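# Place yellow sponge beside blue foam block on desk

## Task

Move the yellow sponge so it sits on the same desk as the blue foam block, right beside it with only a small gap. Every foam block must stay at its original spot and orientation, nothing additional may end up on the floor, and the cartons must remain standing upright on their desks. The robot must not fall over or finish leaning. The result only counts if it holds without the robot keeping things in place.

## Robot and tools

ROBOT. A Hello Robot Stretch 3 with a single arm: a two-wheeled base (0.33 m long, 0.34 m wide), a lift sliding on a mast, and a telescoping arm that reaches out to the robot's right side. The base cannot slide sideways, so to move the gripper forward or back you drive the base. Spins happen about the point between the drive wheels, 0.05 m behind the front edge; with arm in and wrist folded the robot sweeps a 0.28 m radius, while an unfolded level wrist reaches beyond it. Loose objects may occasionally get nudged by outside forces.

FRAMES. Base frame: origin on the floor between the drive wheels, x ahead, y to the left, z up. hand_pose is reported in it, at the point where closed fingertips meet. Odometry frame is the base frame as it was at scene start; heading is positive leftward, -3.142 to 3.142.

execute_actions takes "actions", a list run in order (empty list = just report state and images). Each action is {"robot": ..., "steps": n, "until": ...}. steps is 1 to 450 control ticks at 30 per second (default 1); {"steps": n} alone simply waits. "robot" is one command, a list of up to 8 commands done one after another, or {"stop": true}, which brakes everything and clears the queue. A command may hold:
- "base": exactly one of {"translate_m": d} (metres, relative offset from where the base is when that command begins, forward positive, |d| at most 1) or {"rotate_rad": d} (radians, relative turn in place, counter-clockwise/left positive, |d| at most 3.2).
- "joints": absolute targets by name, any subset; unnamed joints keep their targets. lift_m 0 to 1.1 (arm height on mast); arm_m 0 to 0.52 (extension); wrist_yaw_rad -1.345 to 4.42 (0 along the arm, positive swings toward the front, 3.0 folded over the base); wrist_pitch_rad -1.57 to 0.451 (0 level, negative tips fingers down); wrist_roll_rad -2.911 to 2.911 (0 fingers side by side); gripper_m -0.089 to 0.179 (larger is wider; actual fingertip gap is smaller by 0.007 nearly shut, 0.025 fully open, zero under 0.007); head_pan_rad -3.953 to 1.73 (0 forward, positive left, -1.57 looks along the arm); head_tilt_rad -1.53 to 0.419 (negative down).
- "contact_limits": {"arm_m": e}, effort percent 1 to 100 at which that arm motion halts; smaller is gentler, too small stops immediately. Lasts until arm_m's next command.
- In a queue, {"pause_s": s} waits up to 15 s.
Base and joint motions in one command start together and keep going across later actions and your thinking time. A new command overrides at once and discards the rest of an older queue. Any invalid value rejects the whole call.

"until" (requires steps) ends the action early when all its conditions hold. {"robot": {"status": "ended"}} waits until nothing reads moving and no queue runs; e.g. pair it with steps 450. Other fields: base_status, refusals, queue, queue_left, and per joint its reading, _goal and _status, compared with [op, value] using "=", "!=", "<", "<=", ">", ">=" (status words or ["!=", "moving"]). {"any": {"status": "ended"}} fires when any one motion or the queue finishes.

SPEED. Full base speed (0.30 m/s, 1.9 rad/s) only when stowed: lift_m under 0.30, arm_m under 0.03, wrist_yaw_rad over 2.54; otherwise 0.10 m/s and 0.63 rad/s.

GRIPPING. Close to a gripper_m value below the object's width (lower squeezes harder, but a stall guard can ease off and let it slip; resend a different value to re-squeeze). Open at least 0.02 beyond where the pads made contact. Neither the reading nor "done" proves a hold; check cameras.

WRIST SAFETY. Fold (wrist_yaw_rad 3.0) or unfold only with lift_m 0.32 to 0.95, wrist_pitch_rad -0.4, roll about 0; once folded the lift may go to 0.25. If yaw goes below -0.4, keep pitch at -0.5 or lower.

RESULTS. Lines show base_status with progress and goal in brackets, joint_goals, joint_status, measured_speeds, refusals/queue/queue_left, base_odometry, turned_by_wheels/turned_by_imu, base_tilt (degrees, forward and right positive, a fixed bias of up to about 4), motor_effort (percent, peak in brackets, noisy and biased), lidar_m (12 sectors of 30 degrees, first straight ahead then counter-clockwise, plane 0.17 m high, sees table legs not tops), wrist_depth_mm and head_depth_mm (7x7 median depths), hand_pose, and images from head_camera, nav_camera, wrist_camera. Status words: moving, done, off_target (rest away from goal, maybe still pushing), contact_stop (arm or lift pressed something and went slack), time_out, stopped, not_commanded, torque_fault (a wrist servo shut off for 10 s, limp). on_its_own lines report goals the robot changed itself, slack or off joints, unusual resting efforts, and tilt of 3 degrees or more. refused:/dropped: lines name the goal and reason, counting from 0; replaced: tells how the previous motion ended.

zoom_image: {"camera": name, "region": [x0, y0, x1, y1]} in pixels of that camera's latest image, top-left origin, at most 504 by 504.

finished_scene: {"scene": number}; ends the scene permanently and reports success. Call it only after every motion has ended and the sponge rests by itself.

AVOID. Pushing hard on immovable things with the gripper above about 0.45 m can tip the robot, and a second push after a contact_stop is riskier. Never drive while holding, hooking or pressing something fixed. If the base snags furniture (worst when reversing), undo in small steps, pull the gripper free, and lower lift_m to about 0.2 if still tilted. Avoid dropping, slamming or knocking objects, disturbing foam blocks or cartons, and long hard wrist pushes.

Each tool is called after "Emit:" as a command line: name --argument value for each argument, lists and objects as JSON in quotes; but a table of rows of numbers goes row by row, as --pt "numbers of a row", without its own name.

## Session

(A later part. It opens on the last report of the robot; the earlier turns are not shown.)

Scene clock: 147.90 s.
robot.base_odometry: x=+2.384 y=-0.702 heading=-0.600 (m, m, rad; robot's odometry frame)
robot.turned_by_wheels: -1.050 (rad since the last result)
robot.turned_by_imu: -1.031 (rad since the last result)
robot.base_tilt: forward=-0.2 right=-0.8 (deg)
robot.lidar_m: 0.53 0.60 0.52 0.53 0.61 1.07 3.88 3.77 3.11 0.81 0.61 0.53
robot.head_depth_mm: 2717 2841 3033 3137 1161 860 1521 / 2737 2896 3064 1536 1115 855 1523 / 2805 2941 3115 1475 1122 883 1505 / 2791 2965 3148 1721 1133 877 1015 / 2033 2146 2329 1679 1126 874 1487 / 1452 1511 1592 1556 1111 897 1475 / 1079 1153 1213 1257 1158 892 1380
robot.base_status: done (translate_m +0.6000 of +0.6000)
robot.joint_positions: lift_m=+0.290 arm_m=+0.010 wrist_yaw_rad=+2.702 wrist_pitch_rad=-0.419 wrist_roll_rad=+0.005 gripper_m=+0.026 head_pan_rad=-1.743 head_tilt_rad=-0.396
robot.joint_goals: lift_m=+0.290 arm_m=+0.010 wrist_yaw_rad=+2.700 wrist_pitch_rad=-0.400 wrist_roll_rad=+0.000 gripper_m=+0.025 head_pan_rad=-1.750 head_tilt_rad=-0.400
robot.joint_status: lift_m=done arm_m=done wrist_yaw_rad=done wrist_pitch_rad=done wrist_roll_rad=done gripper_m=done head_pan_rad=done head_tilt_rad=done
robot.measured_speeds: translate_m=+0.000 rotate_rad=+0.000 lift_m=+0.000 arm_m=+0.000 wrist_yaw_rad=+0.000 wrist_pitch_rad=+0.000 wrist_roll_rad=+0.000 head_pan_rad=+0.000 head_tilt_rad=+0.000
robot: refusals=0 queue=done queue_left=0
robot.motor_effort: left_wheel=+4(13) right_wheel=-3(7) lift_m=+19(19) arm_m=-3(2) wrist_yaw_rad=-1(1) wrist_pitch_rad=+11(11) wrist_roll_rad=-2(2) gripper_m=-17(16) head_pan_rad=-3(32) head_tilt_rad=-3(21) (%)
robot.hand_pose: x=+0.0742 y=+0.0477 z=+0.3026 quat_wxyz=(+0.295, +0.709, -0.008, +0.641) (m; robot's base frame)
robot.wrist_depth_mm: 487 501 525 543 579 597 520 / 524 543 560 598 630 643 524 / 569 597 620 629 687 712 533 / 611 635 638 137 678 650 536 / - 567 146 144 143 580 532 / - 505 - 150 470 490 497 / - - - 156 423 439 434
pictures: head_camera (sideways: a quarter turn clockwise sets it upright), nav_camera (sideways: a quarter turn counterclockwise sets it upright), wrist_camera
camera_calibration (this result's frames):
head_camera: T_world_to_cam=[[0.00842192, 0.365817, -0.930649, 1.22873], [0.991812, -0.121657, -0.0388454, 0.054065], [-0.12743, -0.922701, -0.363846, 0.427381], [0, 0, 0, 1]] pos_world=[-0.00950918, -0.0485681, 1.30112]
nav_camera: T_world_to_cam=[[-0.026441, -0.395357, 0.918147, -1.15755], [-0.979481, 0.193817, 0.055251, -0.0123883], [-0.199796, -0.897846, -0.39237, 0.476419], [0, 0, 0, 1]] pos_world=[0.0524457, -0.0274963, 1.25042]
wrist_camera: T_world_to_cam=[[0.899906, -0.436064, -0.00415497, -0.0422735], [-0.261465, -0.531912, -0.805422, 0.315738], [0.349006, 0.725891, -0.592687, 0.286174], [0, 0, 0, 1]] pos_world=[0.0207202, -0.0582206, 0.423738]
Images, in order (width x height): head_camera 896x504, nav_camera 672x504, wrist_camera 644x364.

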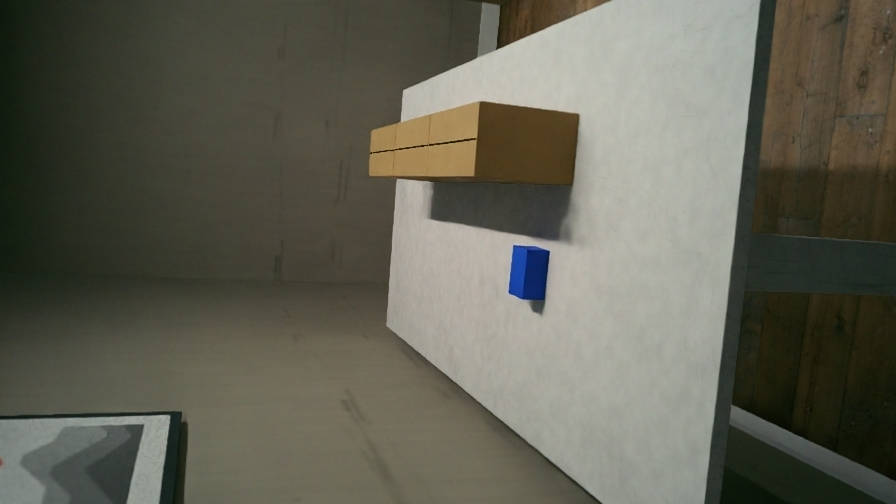

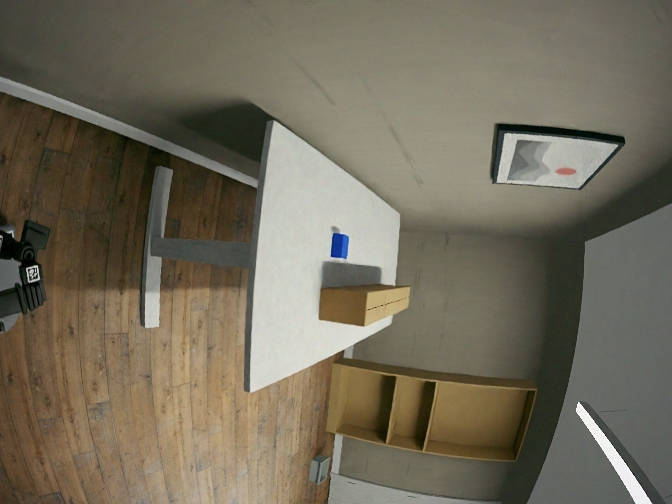

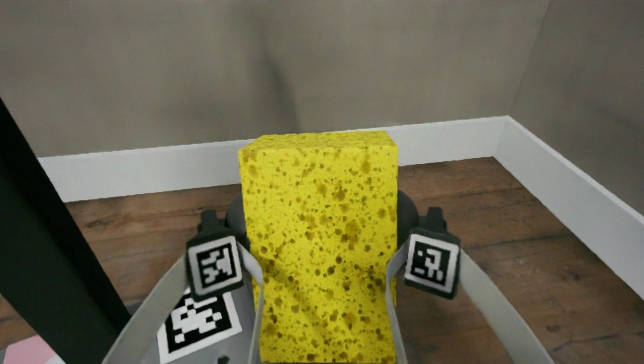

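Emit:
execute_actions --actions '[{"robot":{"base":{"rotate_rad":-1.46}},"steps":400,"until":{"robot":{"rotate_rad":["<",-1.2]}}},{"robot":{"joints":{"lift_m":0.93}},"steps":400,"until":{"robot":{"base_status":["!=","moving"]}}},{"robot":{"base":{"translate_m":0.5}},"steps":400,"until":{"robot":{"lift_m":[">",0.45]}}},{"robot":{"joints":{"wrist_pitch_rad":-1.57,"arm_m":0.02}},"steps":400,"until":{"robot":{"status":"ended"}}},{"robot":{"base":{"rotate_rad":1.2},"joints":{"wrist_yaw_rad":0,"head_pan_rad":-1.57,"head_tilt_rad":-0.75}},"steps":400,"until":{"robot":{"status":"ended"}}}]'

Scene clock: 179.03 s.
robot.base_odometry: x=+2.149 y=-1.143 heading=-0.860 (m, m, rad; robot's odometry frame)
robot.turned_by_wheels: -0.260 (rad since the last result)
robot.turned_by_imu: -0.253 (rad since the last result)
robot.base_tilt: forward=-0.2 right=-0.9 (deg)
robot.lidar_m: 0.34 0.36 0.50 0.99 1.03 1.42 2.68 3.91 0.35 0.35 0.48 0.35
robot.head_depth_mm: 2347 2507 797 718 - - - / 2355 1197 1015 869 - - - / 2386 1612 1150 846 778 - - / 2368 1598 1136 843 742 622 - / 2168 1583 1134 880 718 608 527 / 1306 1364 1126 878 717 605 524 / 924 963 995 912 712 602 523
robot.base_status: done (rotate_rad +1.1998 of +1.2000)
robot.joint_positions: lift_m=+0.930 arm_m=+0.020 wrist_yaw_rad=+0.003 wrist_pitch_rad=-1.559 wrist_roll_rad=+0.003 gripper_m=+0.026 head_pan_rad=-1.577 head_tilt_rad=-0.741
robot.joint_goals: lift_m=+0.930 arm_m=+0.020 wrist_yaw_rad=+0.000 wrist_pitch_rad=-1.570 wrist_roll_rad=+0.000 gripper_m=+0.025 head_pan_rad=-1.570 head_tilt_rad=-0.750
robot.joint_status: lift_m=done arm_m=done wrist_yaw_rad=done wrist_pitch_rad=done wrist_roll_rad=done gripper_m=done head_pan_rad=done head_tilt_rad=done
robot.measured_speeds: translate_m=+0.000 rotate_rad=+0.000 lift_m=+0.000 arm_m=+0.000 wrist_yaw_rad=+0.000 wrist_pitch_rad=+0.000 wrist_roll_rad=+0.000 head_pan_rad=+0.000 head_tilt_rad=+0.000
robot: refusals=0 queue=done queue_left=0
robot.motor_effort: left_wheel=-3(13) right_wheel=+4(9) lift_m=+30(31) arm_m=+1(2) wrist_yaw_rad=-2(2) wrist_pitch_rad=-2(13) wrist_roll_rad=-1(2) gripper_m=-16(17) head_pan_rad=+3(14) head_tilt_rad=-6(37) (%)
robot.hand_pose: x=-0.0217 y=-0.1436 z=+0.8119 quat_wxyz=(+0.503, +0.497, -0.503, -0.498) (m; robot's base frame)
robot.wrist_depth_mm: 229 230 233 232 232 232 234 / 444 608 909 930 926 950 949 / 478 709 970 152 933 993 987 / 484 706 977 137 976 - - / 481 703 146 143 143 - - / 481 656 964 150 - - - / 478 766 - 157 - - -
pictures: head_camera (sideways: a quarter turn clockwise sets it upright), nav_camera (sideways: a quarter turn counterclockwise sets it upright), wrist_camera
camera_calibration (this result's frames):
head_camera: T_world_to_cam=[[-0.0503567, 0.655623, -0.753407, 0.997959], [0.998341, 0.0541268, -0.019626, 0.0289905], [0.0279122, -0.753146, -0.657261, 0.808196], [0, 0, 0, 1]] pos_world=[-0.00124708, -0.0471647, 1.28363]
nav_camera: T_world_to_cam=[[0.0375052, -0.681609, 0.730754, -0.913607], [-0.998166, 0.00921531, 0.0598254, -0.0182035], [-0.0475117, -0.731658, -0.680014, 0.849728], [0, 0, 0, 1]] pos_world=[0.0564669, -0.000845366, 1.24654]
wrist_camera: T_world_to_cam=[[-0.99995, 0.0042669, 0.00906336, -0.0259531], [0.00600892, 0.979394, 0.201872, 0.00413845], [-0.00801523, 0.201916, -0.97937, 0.991314], [0, 0, 0, 1]] pos_world=[-0.018031, -0.204105, 0.970263]
Images, in order (width x height): head_camera 896x504, nav_camera 672x504, wrist_camera 644x364.

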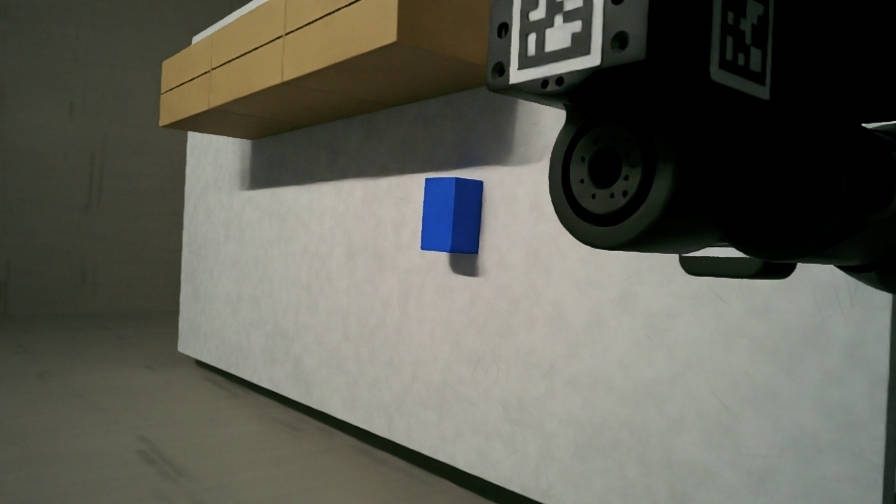

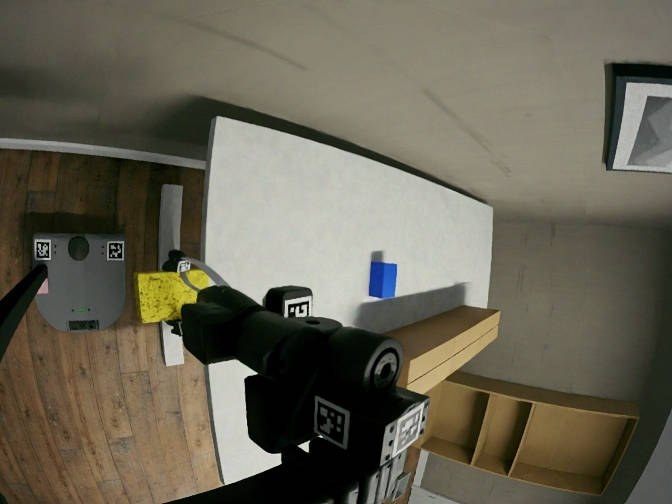

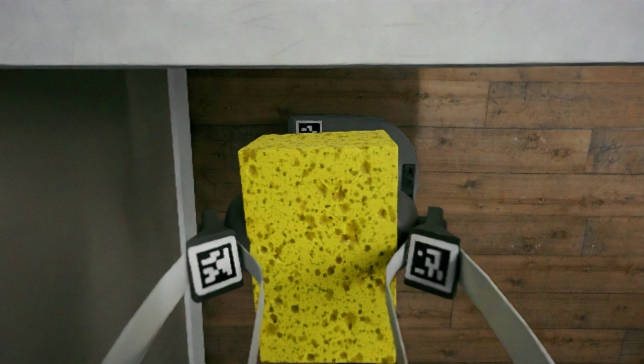

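Emit:
execute_actions --actions '[{"robot":{"joints":{"arm_m":0.44,"lift_m":0.92}},"steps":400,"until":{"robot":{"status":"ended"}}}]'

Scene clock: 186.07 s.
robot.base_odometry: x=+2.149 y=-1.143 heading=-0.860 (m, m, rad; robot's odometry frame)
robot.turned_by_wheels: +0.000 (rad since the last result)
robot.turned_by_imu: +0.000 (rad since the last result)
robot.base_tilt: forward=-0.2 right=-0.8 (deg)
robot.lidar_m: 0.34 0.36 0.50 0.99 1.03 1.43 2.69 3.91 0.35 0.35 0.48 0.35
robot.head_depth_mm: 2348 2540 - 749 714 618 533 / 2391 - 1024 865 728 617 532 / 2392 - 1096 845 708 616 530 / 2411 1608 1159 844 704 609 529 / 2152 1590 1130 879 718 608 527 / 1299 1356 1124 874 715 605 525 / 928 955 993 908 714 603 522
robot.base_status: done (rotate_rad +1.1998 of +1.2000)
robot.joint_positions: lift_m=+0.920 arm_m=+0.440 wrist_yaw_rad=+0.000 wrist_pitch_rad=-1.560 wrist_roll_rad=+0.003 gripper_m=+0.026 head_pan_rad=-1.577 head_tilt_rad=-0.741
robot.joint_goals: lift_m=+0.920 arm_m=+0.440 wrist_yaw_rad=+0.000 wrist_pitch_rad=-1.570 wrist_roll_rad=+0.000 gripper_m=+0.025 head_pan_rad=-1.570 head_tilt_rad=-0.750
robot.joint_status: lift_m=done arm_m=done wrist_yaw_rad=done wrist_pitch_rad=done wrist_roll_rad=done gripper_m=done head_pan_rad=done head_tilt_rad=done
robot.measured_speeds: translate_m=+0.000 rotate_rad=+0.000 lift_m=+0.000 arm_m=+0.000 wrist_yaw_rad=+0.000 wrist_pitch_rad=+0.000 wrist_roll_rad=+0.000 head_pan_rad=+0.000 head_tilt_rad=+0.000
robot: refusals=0 queue=done queue_left=0
robot.motor_effort: left_wheel=-3(3) right_wheel=+4(4) lift_m=+19(31) arm_m=+1(1) wrist_yaw_rad=+1(0) wrist_pitch_rad=-2(2) wrist_roll_rad=-1(1) gripper_m=-15(16) head_pan_rad=+3(3) head_tilt_rad=-7(6) (%)
robot.hand_pose: x=-0.0216 y=-0.5635 z=+0.8025 quat_wxyz=(+0.502, +0.497, -0.503, -0.498) (m; robot's base frame)
robot.wrist_depth_mm: 221 222 221 223 223 225 222 / 227 228 229 230 231 230 224 / 235 236 234 234 237 240 240 / 241 242 239 138 245 247 247 / 250 251 146 143 143 256 257 / 262 260 262 150 267 266 265 / 271 271 270 156 272 277 276
pictures: head_camera (sideways: a quarter turn clockwise sets it upright), nav_camera (sideways: a quarter turn counterclockwise sets it upright), wrist_camera
camera_calibration (this result's frames):
head_camera: T_world_to_cam=[[-0.0503558, 0.655744, -0.753302, 0.997821], [0.998341, 0.0541297, -0.0196163, 0.0289779], [0.0279127, -0.75304, -0.657382, 0.808354], [0, 0, 0, 1]] pos_world=[-0.00124707, -0.0471617, 1.28363]
nav_camera: T_world_to_cam=[[0.0375043, -0.681727, 0.730645, -0.913465], [-0.998166, 0.00920593, 0.0598259, -0.0182041], [-0.0475112, -0.731549, -0.680132, 0.849881], [0, 0, 0, 1]] pos_world=[0.0564669, -0.00083648, 1.24654]
wrist_camera: T_world_to_cam=[[-0.999936, 0.00671798, 0.00906629, -0.0226454], [0.00841337, 0.97929, 0.202285, 0.416904], [-0.00751958, 0.202349, -0.979285, 1.06707], [0, 0, 0, 1]] pos_world=[-0.0181276, -0.624038, 0.960833]
Images, in order (width x height): head_camera 896x504, nav_camera 672x504, wrist_camera 644x364.

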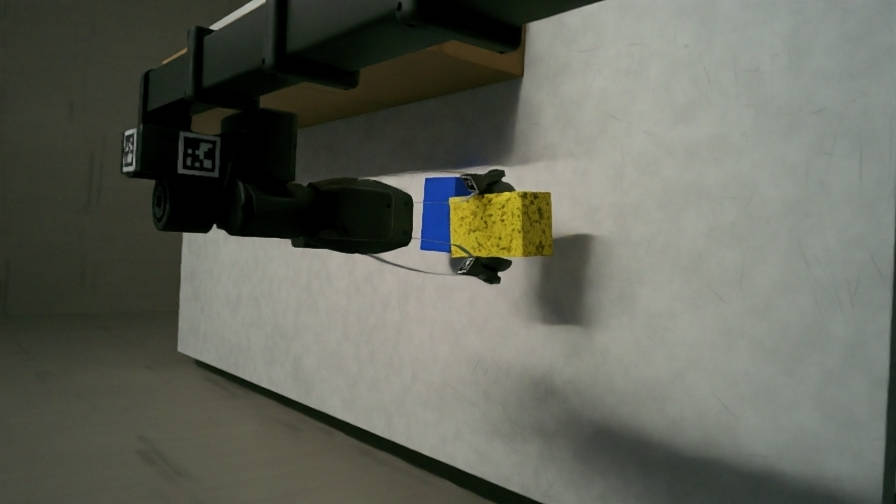

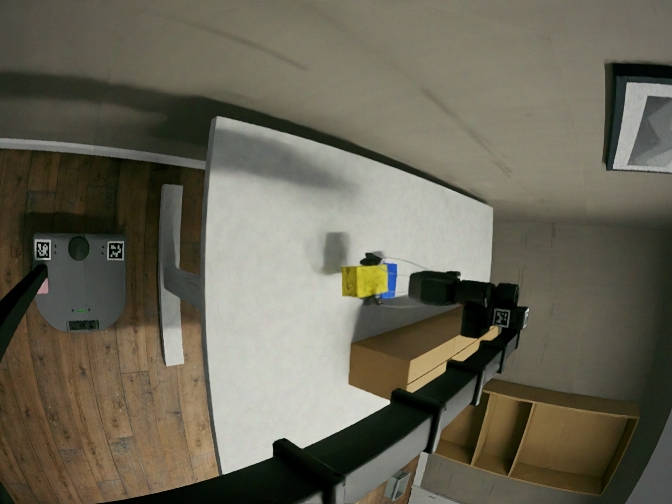

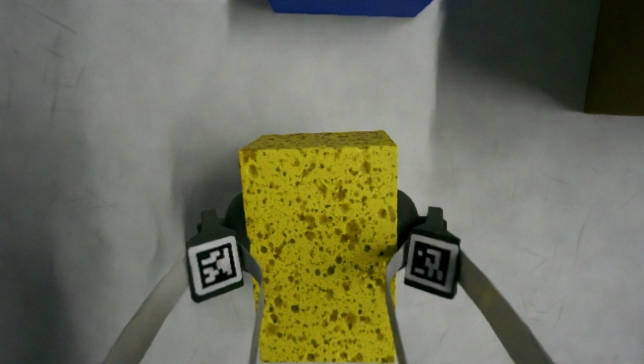

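Emit:
execute_actions --actions '[{"robot":{"joints":{"arm_m":0.49,"lift_m":0.875,"wrist_roll_rad":0.06},"base":{"translate_m":-0.014}},"steps":400,"until":{"robot":{"status":"ended"}}}]'

Scene clock: 195.73 s.
robot.base_odometry: x=+2.140 y=-1.133 heading=-0.860 (m, m, rad; robot's odometry frame)
robot.turned_by_wheels: +0.000 (rad since the last result)
robot.turned_by_imu: +0.000 (rad since the last result)
robot.base_tilt: forward=-0.2 right=-0.8 (deg)
robot.lidar_m: 0.36 0.37 0.52 0.99 1.03 1.43 2.67 3.89 0.35 0.35 0.50 0.37
robot.head_depth_mm: 2359 2522 872 - - 611 533 / 2356 2521 1044 842 729 615 532 / 2385 2536 1079 859 726 613 531 / 2392 1600 1141 830 716 609 529 / 2265 1567 1131 876 720 607 526 / 1344 1399 1124 876 714 607 524 / 966 998 1030 898 715 602 521
robot.base_status: done (translate_m -0.0140 of -0.0140)
robot.joint_positions: lift_m=+0.875 arm_m=+0.490 wrist_yaw_rad=+0.000 wrist_pitch_rad=-1.560 wrist_roll_rad=+0.055 gripper_m=+0.026 head_pan_rad=-1.577 head_tilt_rad=-0.741
robot.joint_goals: lift_m=+0.875 arm_m=+0.490 wrist_yaw_rad=+0.000 wrist_pitch_rad=-1.570 wrist_roll_rad=+0.060 gripper_m=+0.025 head_pan_rad=-1.570 head_tilt_rad=-0.750
robot.joint_status: lift_m=done arm_m=done wrist_yaw_rad=done wrist_pitch_rad=done wrist_roll_rad=done gripper_m=done head_pan_rad=done head_tilt_rad=done
robot.measured_speeds: translate_m=+0.000 rotate_rad=+0.000 lift_m=+0.000 arm_m=+0.000 wrist_yaw_rad=+0.000 wrist_pitch_rad=+0.000 wrist_roll_rad=+0.000 head_pan_rad=+0.000 head_tilt_rad=+0.000
robot: refusals=0 queue=done queue_left=0
robot.motor_effort: left_wheel=-3(8) right_wheel=+2(5) lift_m=+19(19) arm_m=+1(0) wrist_yaw_rad=+0(0) wrist_pitch_rad=-1(2) wrist_roll_rad=+2(2) gripper_m=-17(17) head_pan_rad=+2(2) head_tilt_rad=-6(6) (%)
robot.hand_pose: x=-0.0216 y=-0.6134 z=+0.7575 quat_wxyz=(+0.489, +0.483, -0.516, -0.511) (m; robot's base frame)
robot.wrist_depth_mm: 179 179 139 139 140 182 182 / 184 186 144 143 185 188 188 / 192 190 190 190 193 194 193 / 198 198 197 137 199 201 201 / 205 204 146 143 143 207 209 / 211 213 212 149 216 215 215 / 219 220 220 157 220 223 223
pictures: head_camera (sideways: a quarter turn clockwise sets it upright), nav_camera (sideways: a quarter turn counterclockwise sets it upright), wrist_camera
camera_calibration (this result's frames):
head_camera: T_world_to_cam=[[-0.0503557, 0.655744, -0.753302, 0.997822], [0.998341, 0.0541296, -0.0196163, 0.0289779], [0.0279126, -0.75304, -0.657382, 0.808354], [0, 0, 0, 1]] pos_world=[-0.00124708, -0.0471617, 1.28363]
nav_camera: T_world_to_cam=[[0.0375042, -0.681727, 0.730645, -0.913465], [-0.998166, 0.00920606, 0.0598259, -0.0182041], [-0.0475113, -0.731549, -0.680132, 0.849881], [0, 0, 0, 1]] pos_world=[0.0564669, -0.000836492, 1.24654]
wrist_camera: T_world_to_cam=[[-0.998239, 0.0586976, 0.00855451, 0.0103994], [0.0592121, 0.977446, 0.202713, 0.474489], [0.00353717, 0.202862, -0.979201, 1.03359], [0, 0, 0, 1]] pos_world=[-0.0213704, -0.674074, 0.915816]
Images, in order (width x height): head_camera 896x504, nav_camera 672x504, wrist_camera 644x364.

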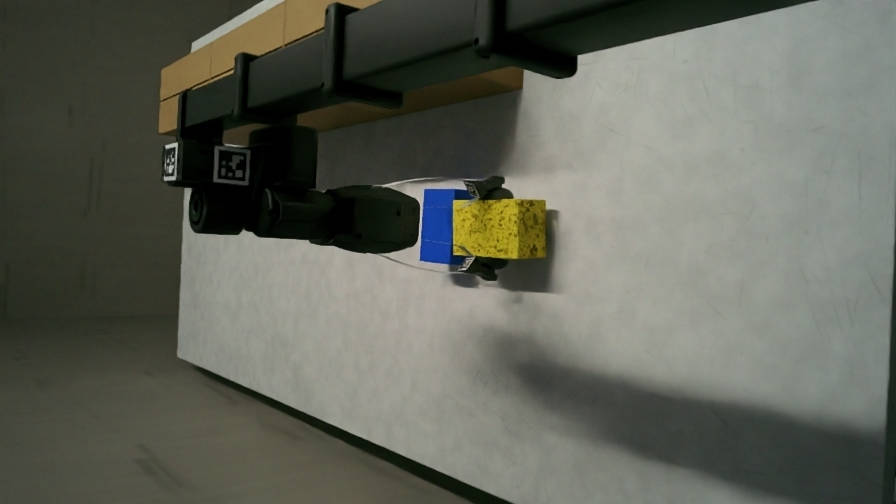

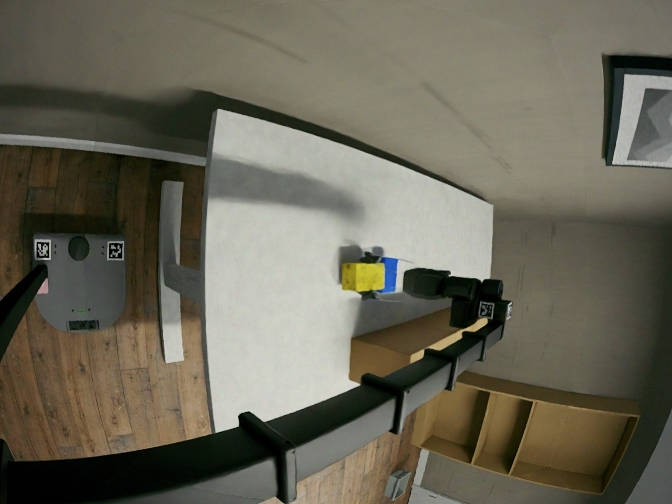

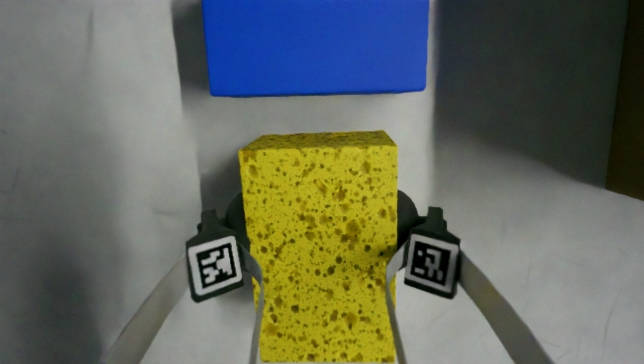

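Emit:
execute_actions --actions '[{"robot":[{"joints":{"arm_m":0.501}},{"joints":{"lift_m":0.863}}],"steps":400,"until":{"robot":{"status":"ended"}}}]'

Scene clock: 201.20 s.
robot.base_odometry: x=+2.140 y=-1.133 heading=-0.860 (m, m, rad; robot's odometry frame)
robot.turned_by_wheels: +0.000 (rad since the last result)
robot.turned_by_imu: +0.000 (rad since the last result)
robot.base_tilt: forward=-0.2 right=-0.8 (deg)
robot.lidar_m: 0.36 0.37 0.52 0.99 1.03 1.43 2.67 3.92 0.35 0.35 0.50 0.37
robot.head_depth_mm: 2381 2516 829 - - 605 528 / 2362 2502 1045 866 727 617 532 / 2390 2560 1065 863 728 613 530 / 2403 1608 1140 829 724 610 529 / 2273 1575 1130 882 722 606 527 / 1354 1403 1127 875 716 605 524 / 965 995 1029 900 708 605 521
robot.base_status: done (translate_m -0.0140 of -0.0140)
robot.joint_positions: lift_m=+0.863 arm_m=+0.501 wrist_yaw_rad=+0.000 wrist_pitch_rad=-1.560 wrist_roll_rad=+0.055 gripper_m=+0.026 head_pan_rad=-1.577 head_tilt_rad=-0.741
robot.joint_goals: lift_m=+0.863 arm_m=+0.501 wrist_yaw_rad=+0.000 wrist_pitch_rad=-1.570 wrist_roll_rad=+0.060 gripper_m=+0.025 head_pan_rad=-1.570 head_tilt_rad=-0.750
robot.joint_status: lift_m=done arm_m=done wrist_yaw_rad=done wrist_pitch_rad=done wrist_roll_rad=done gripper_m=done head_pan_rad=done head_tilt_rad=done
robot.measured_speeds: translate_m=+0.000 rotate_rad=+0.000 lift_m=+0.000 arm_m=+0.000 wrist_yaw_rad=+0.000 wrist_pitch_rad=+0.000 wrist_roll_rad=+0.000 head_pan_rad=+0.000 head_tilt_rad=+0.000
robot: refusals=0 queue=done queue_left=0
robot.motor_effort: left_wheel=-3(3) right_wheel=+3(2) lift_m=+18(18) arm_m=+1(1) wrist_yaw_rad=+0(1) wrist_pitch_rad=-2(2) wrist_roll_rad=+1(1) gripper_m=-17(17) head_pan_rad=+2(2) head_tilt_rad=-7(5) (%)
robot.hand_pose: x=-0.0216 y=-0.6244 z=+0.7456 quat_wxyz=(+0.489, +0.483, -0.516, -0.511) (m; robot's base frame)
robot.wrist_depth_mm: 168 169 127 128 129 171 171 / 173 174 132 132 133 176 177 / 179 179 179 136 181 182 182 / 184 185 185 137 186 189 188 / 190 192 146 143 143 195 195 / 198 198 198 149 203 203 204 / 205 205 205 154 207 210 211
pictures: head_camera (sideways: a quarter turn clockwise sets it upright), nav_camera (sideways: a quarter turn counterclockwise sets it upright), wrist_camera
camera_calibration (this result's frames):
head_camera: T_world_to_cam=[[-0.0503559, 0.655744, -0.753302, 0.997822], [0.998341, 0.0541299, -0.0196163, 0.0289779], [0.0279129, -0.75304, -0.657382, 0.808354], [0, 0, 0, 1]] pos_world=[-0.00124706, -0.0471617, 1.28363]
nav_camera: T_world_to_cam=[[0.0375045, -0.681727, 0.730645, -0.913465], [-0.998166, 0.0092057, 0.0598259, -0.0182041], [-0.047511, -0.731549, -0.680132, 0.849881], [0, 0, 0, 1]] pos_world=[0.0564669, -0.000836474, 1.24654]
wrist_camera: T_world_to_cam=[[-0.998239, 0.0587068, 0.00855444, 0.011154], [0.0592212, 0.977446, 0.202713, 0.487678], [0.00353911, 0.202862, -0.979201, 1.02411], [0, 0, 0, 1]] pos_world=[-0.0213709, -0.685086, 0.903853]
Images, in order (width x height): head_camera 896x504, nav_camera 672x504, wrist_camera 644x364.

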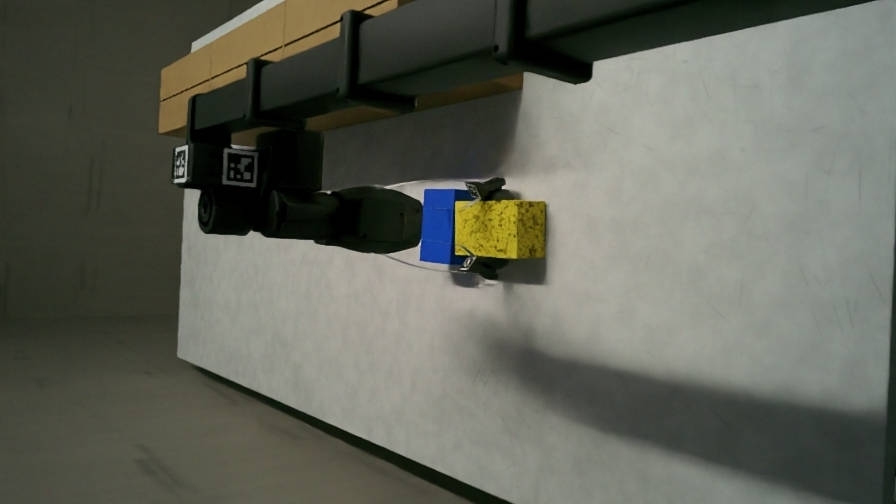

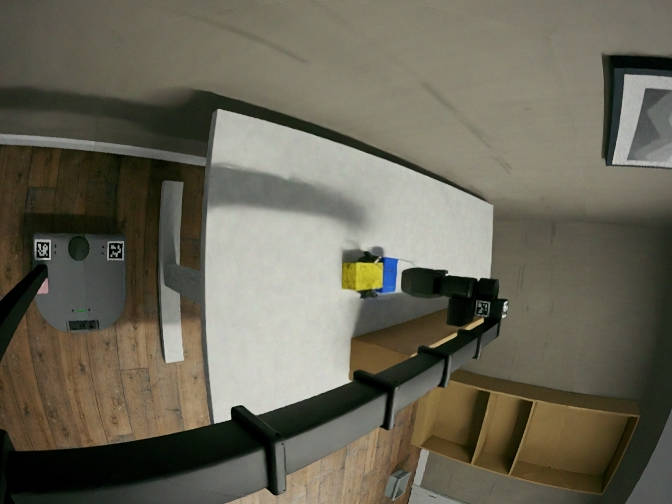

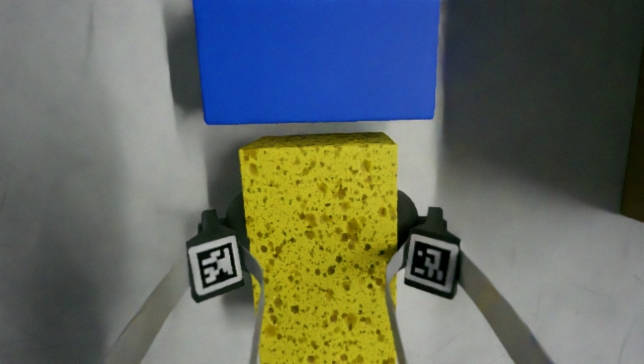

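The gap is about 1 cm, so I'll release the sponge and lift away.

Emit:
execute_actions --actions '[{"robot":[{"joints":{"lift_m":0.860}},{"joints":{"gripper_m":0.12}},{"joints":{"lift_m":0.96}}],"steps":400,"until":{"robot":{"status":"ended"}}}]'

Scene clock: 207.33 s.
robot.base_odometry: x=+2.140 y=-1.133 heading=-0.860 (m, m, rad; robot's odometry frame)
robot.turned_by_wheels: +0.000 (rad since the last result)
robot.turned_by_imu: +0.000 (rad since the last result)
robot.base_tilt: forward=-0.2 right=-0.8 (deg)
robot.lidar_m: 0.36 0.37 0.52 0.99 1.03 1.43 2.67 3.92 0.35 0.35 0.50 0.37
robot.head_depth_mm: 2349 - 763 724 734 617 533 / 2326 1076 951 839 729 616 532 / 2306 - 1098 846 727 613 530 / 2410 1603 1098 826 723 611 529 / 2245 1575 1131 876 720 608 526 / 1349 1399 1126 868 713 606 523 / 964 996 1024 903 711 603 523
robot.base_status: done (translate_m -0.0140 of -0.0140)
robot.joint_positions: lift_m=+0.960 arm_m=+0.501 wrist_yaw_rad=+0.000 wrist_pitch_rad=-1.560 wrist_roll_rad=+0.055 gripper_m=+0.120 head_pan_rad=-1.577 head_tilt_rad=-0.741
robot.joint_goals: lift_m=+0.960 arm_m=+0.501 wrist_yaw_rad=+0.000 wrist_pitch_rad=-1.570 wrist_roll_rad=+0.060 gripper_m=+0.120 head_pan_rad=-1.570 head_tilt_rad=-0.750
robot.joint_status: lift_m=done arm_m=done wrist_yaw_rad=done wrist_pitch_rad=done wrist_roll_rad=done gripper_m=done head_pan_rad=done head_tilt_rad=done
robot.measured_speeds: translate_m=+0.000 rotate_rad=+0.000 lift_m=+0.000 arm_m=+0.000 wrist_yaw_rad=+0.000 wrist_pitch_rad=+0.000 wrist_roll_rad=+0.000 head_pan_rad=+0.000 head_tilt_rad=+0.000
robot: refusals=0 queue=done queue_left=0
robot.motor_effort: left_wheel=-3(4) right_wheel=+4(6) lift_m=+30(31) arm_m=+1(1) wrist_yaw_rad=+0(1) wrist_pitch_rad=-2(3) wrist_roll_rad=+1(1) gripper_m=+1(79) head_pan_rad=+3(2) head_tilt_rad=-7(6) (%)
robot.hand_pose: x=-0.0216 y=-0.6245 z=+0.8419 quat_wxyz=(+0.489, +0.483, -0.516, -0.511) (m; robot's base frame)
robot.wrist_depth_mm: 258 256 256 220 258 260 198 / 266 266 267 225 269 269 202 / 275 274 275 235 276 277 202 / 283 283 285 238 287 287 205 / 291 291 295 248 296 296 297 / 303 - 305 305 311 313 311 / 310 312 316 317 321 323 326
pictures: head_camera (sideways: a quarter turn clockwise sets it upright), nav_camera (sideways: a quarter turn counterclockwise sets it upright), wrist_camera
camera_calibration (this result's frames):
head_camera: T_world_to_cam=[[-0.0503559, 0.655744, -0.753302, 0.997822], [0.998341, 0.0541298, -0.0196163, 0.0289779], [0.0279128, -0.75304, -0.657382, 0.808354], [0, 0, 0, 1]] pos_world=[-0.00124707, -0.0471617, 1.28363]
nav_camera: T_world_to_cam=[[0.0375044, -0.681727, 0.730645, -0.913465], [-0.998166, 0.00920582, 0.0598259, -0.0182041], [-0.0475111, -0.731549, -0.680132, 0.849881], [0, 0, 0, 1]] pos_world=[0.0564669, -0.00083648, 1.24654]
wrist_camera: T_world_to_cam=[[-0.998239, 0.0587065, 0.00853189, 0.0103558], [0.0592176, 0.977524, 0.202338, 0.46863], [0.00353845, 0.202487, -0.979279, 1.11834], [0, 0, 0, 1]] pos_world=[-0.0213708, -0.685153, 1.00025]
Images, in order (width x height): head_camera 896x504, nav_camera 672x504, wrist_camera 644x364.

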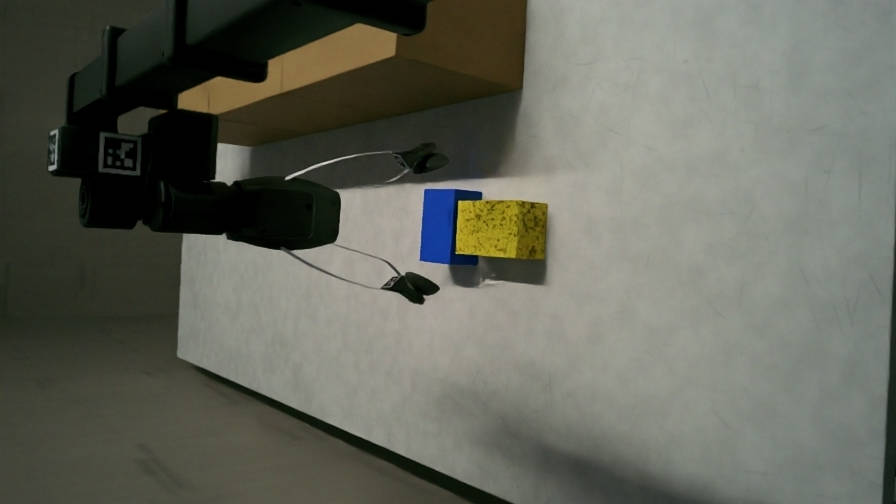

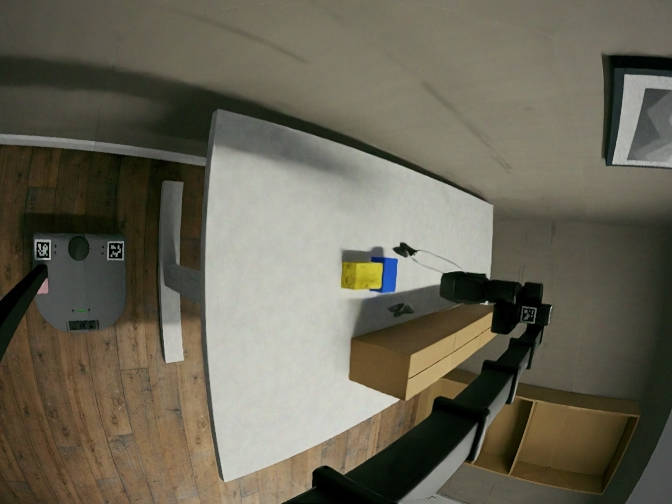

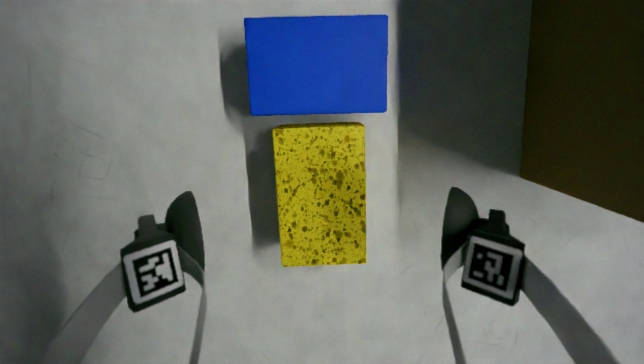

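Emit:
finished_scene --scene 1

The scene is finished: the task was done.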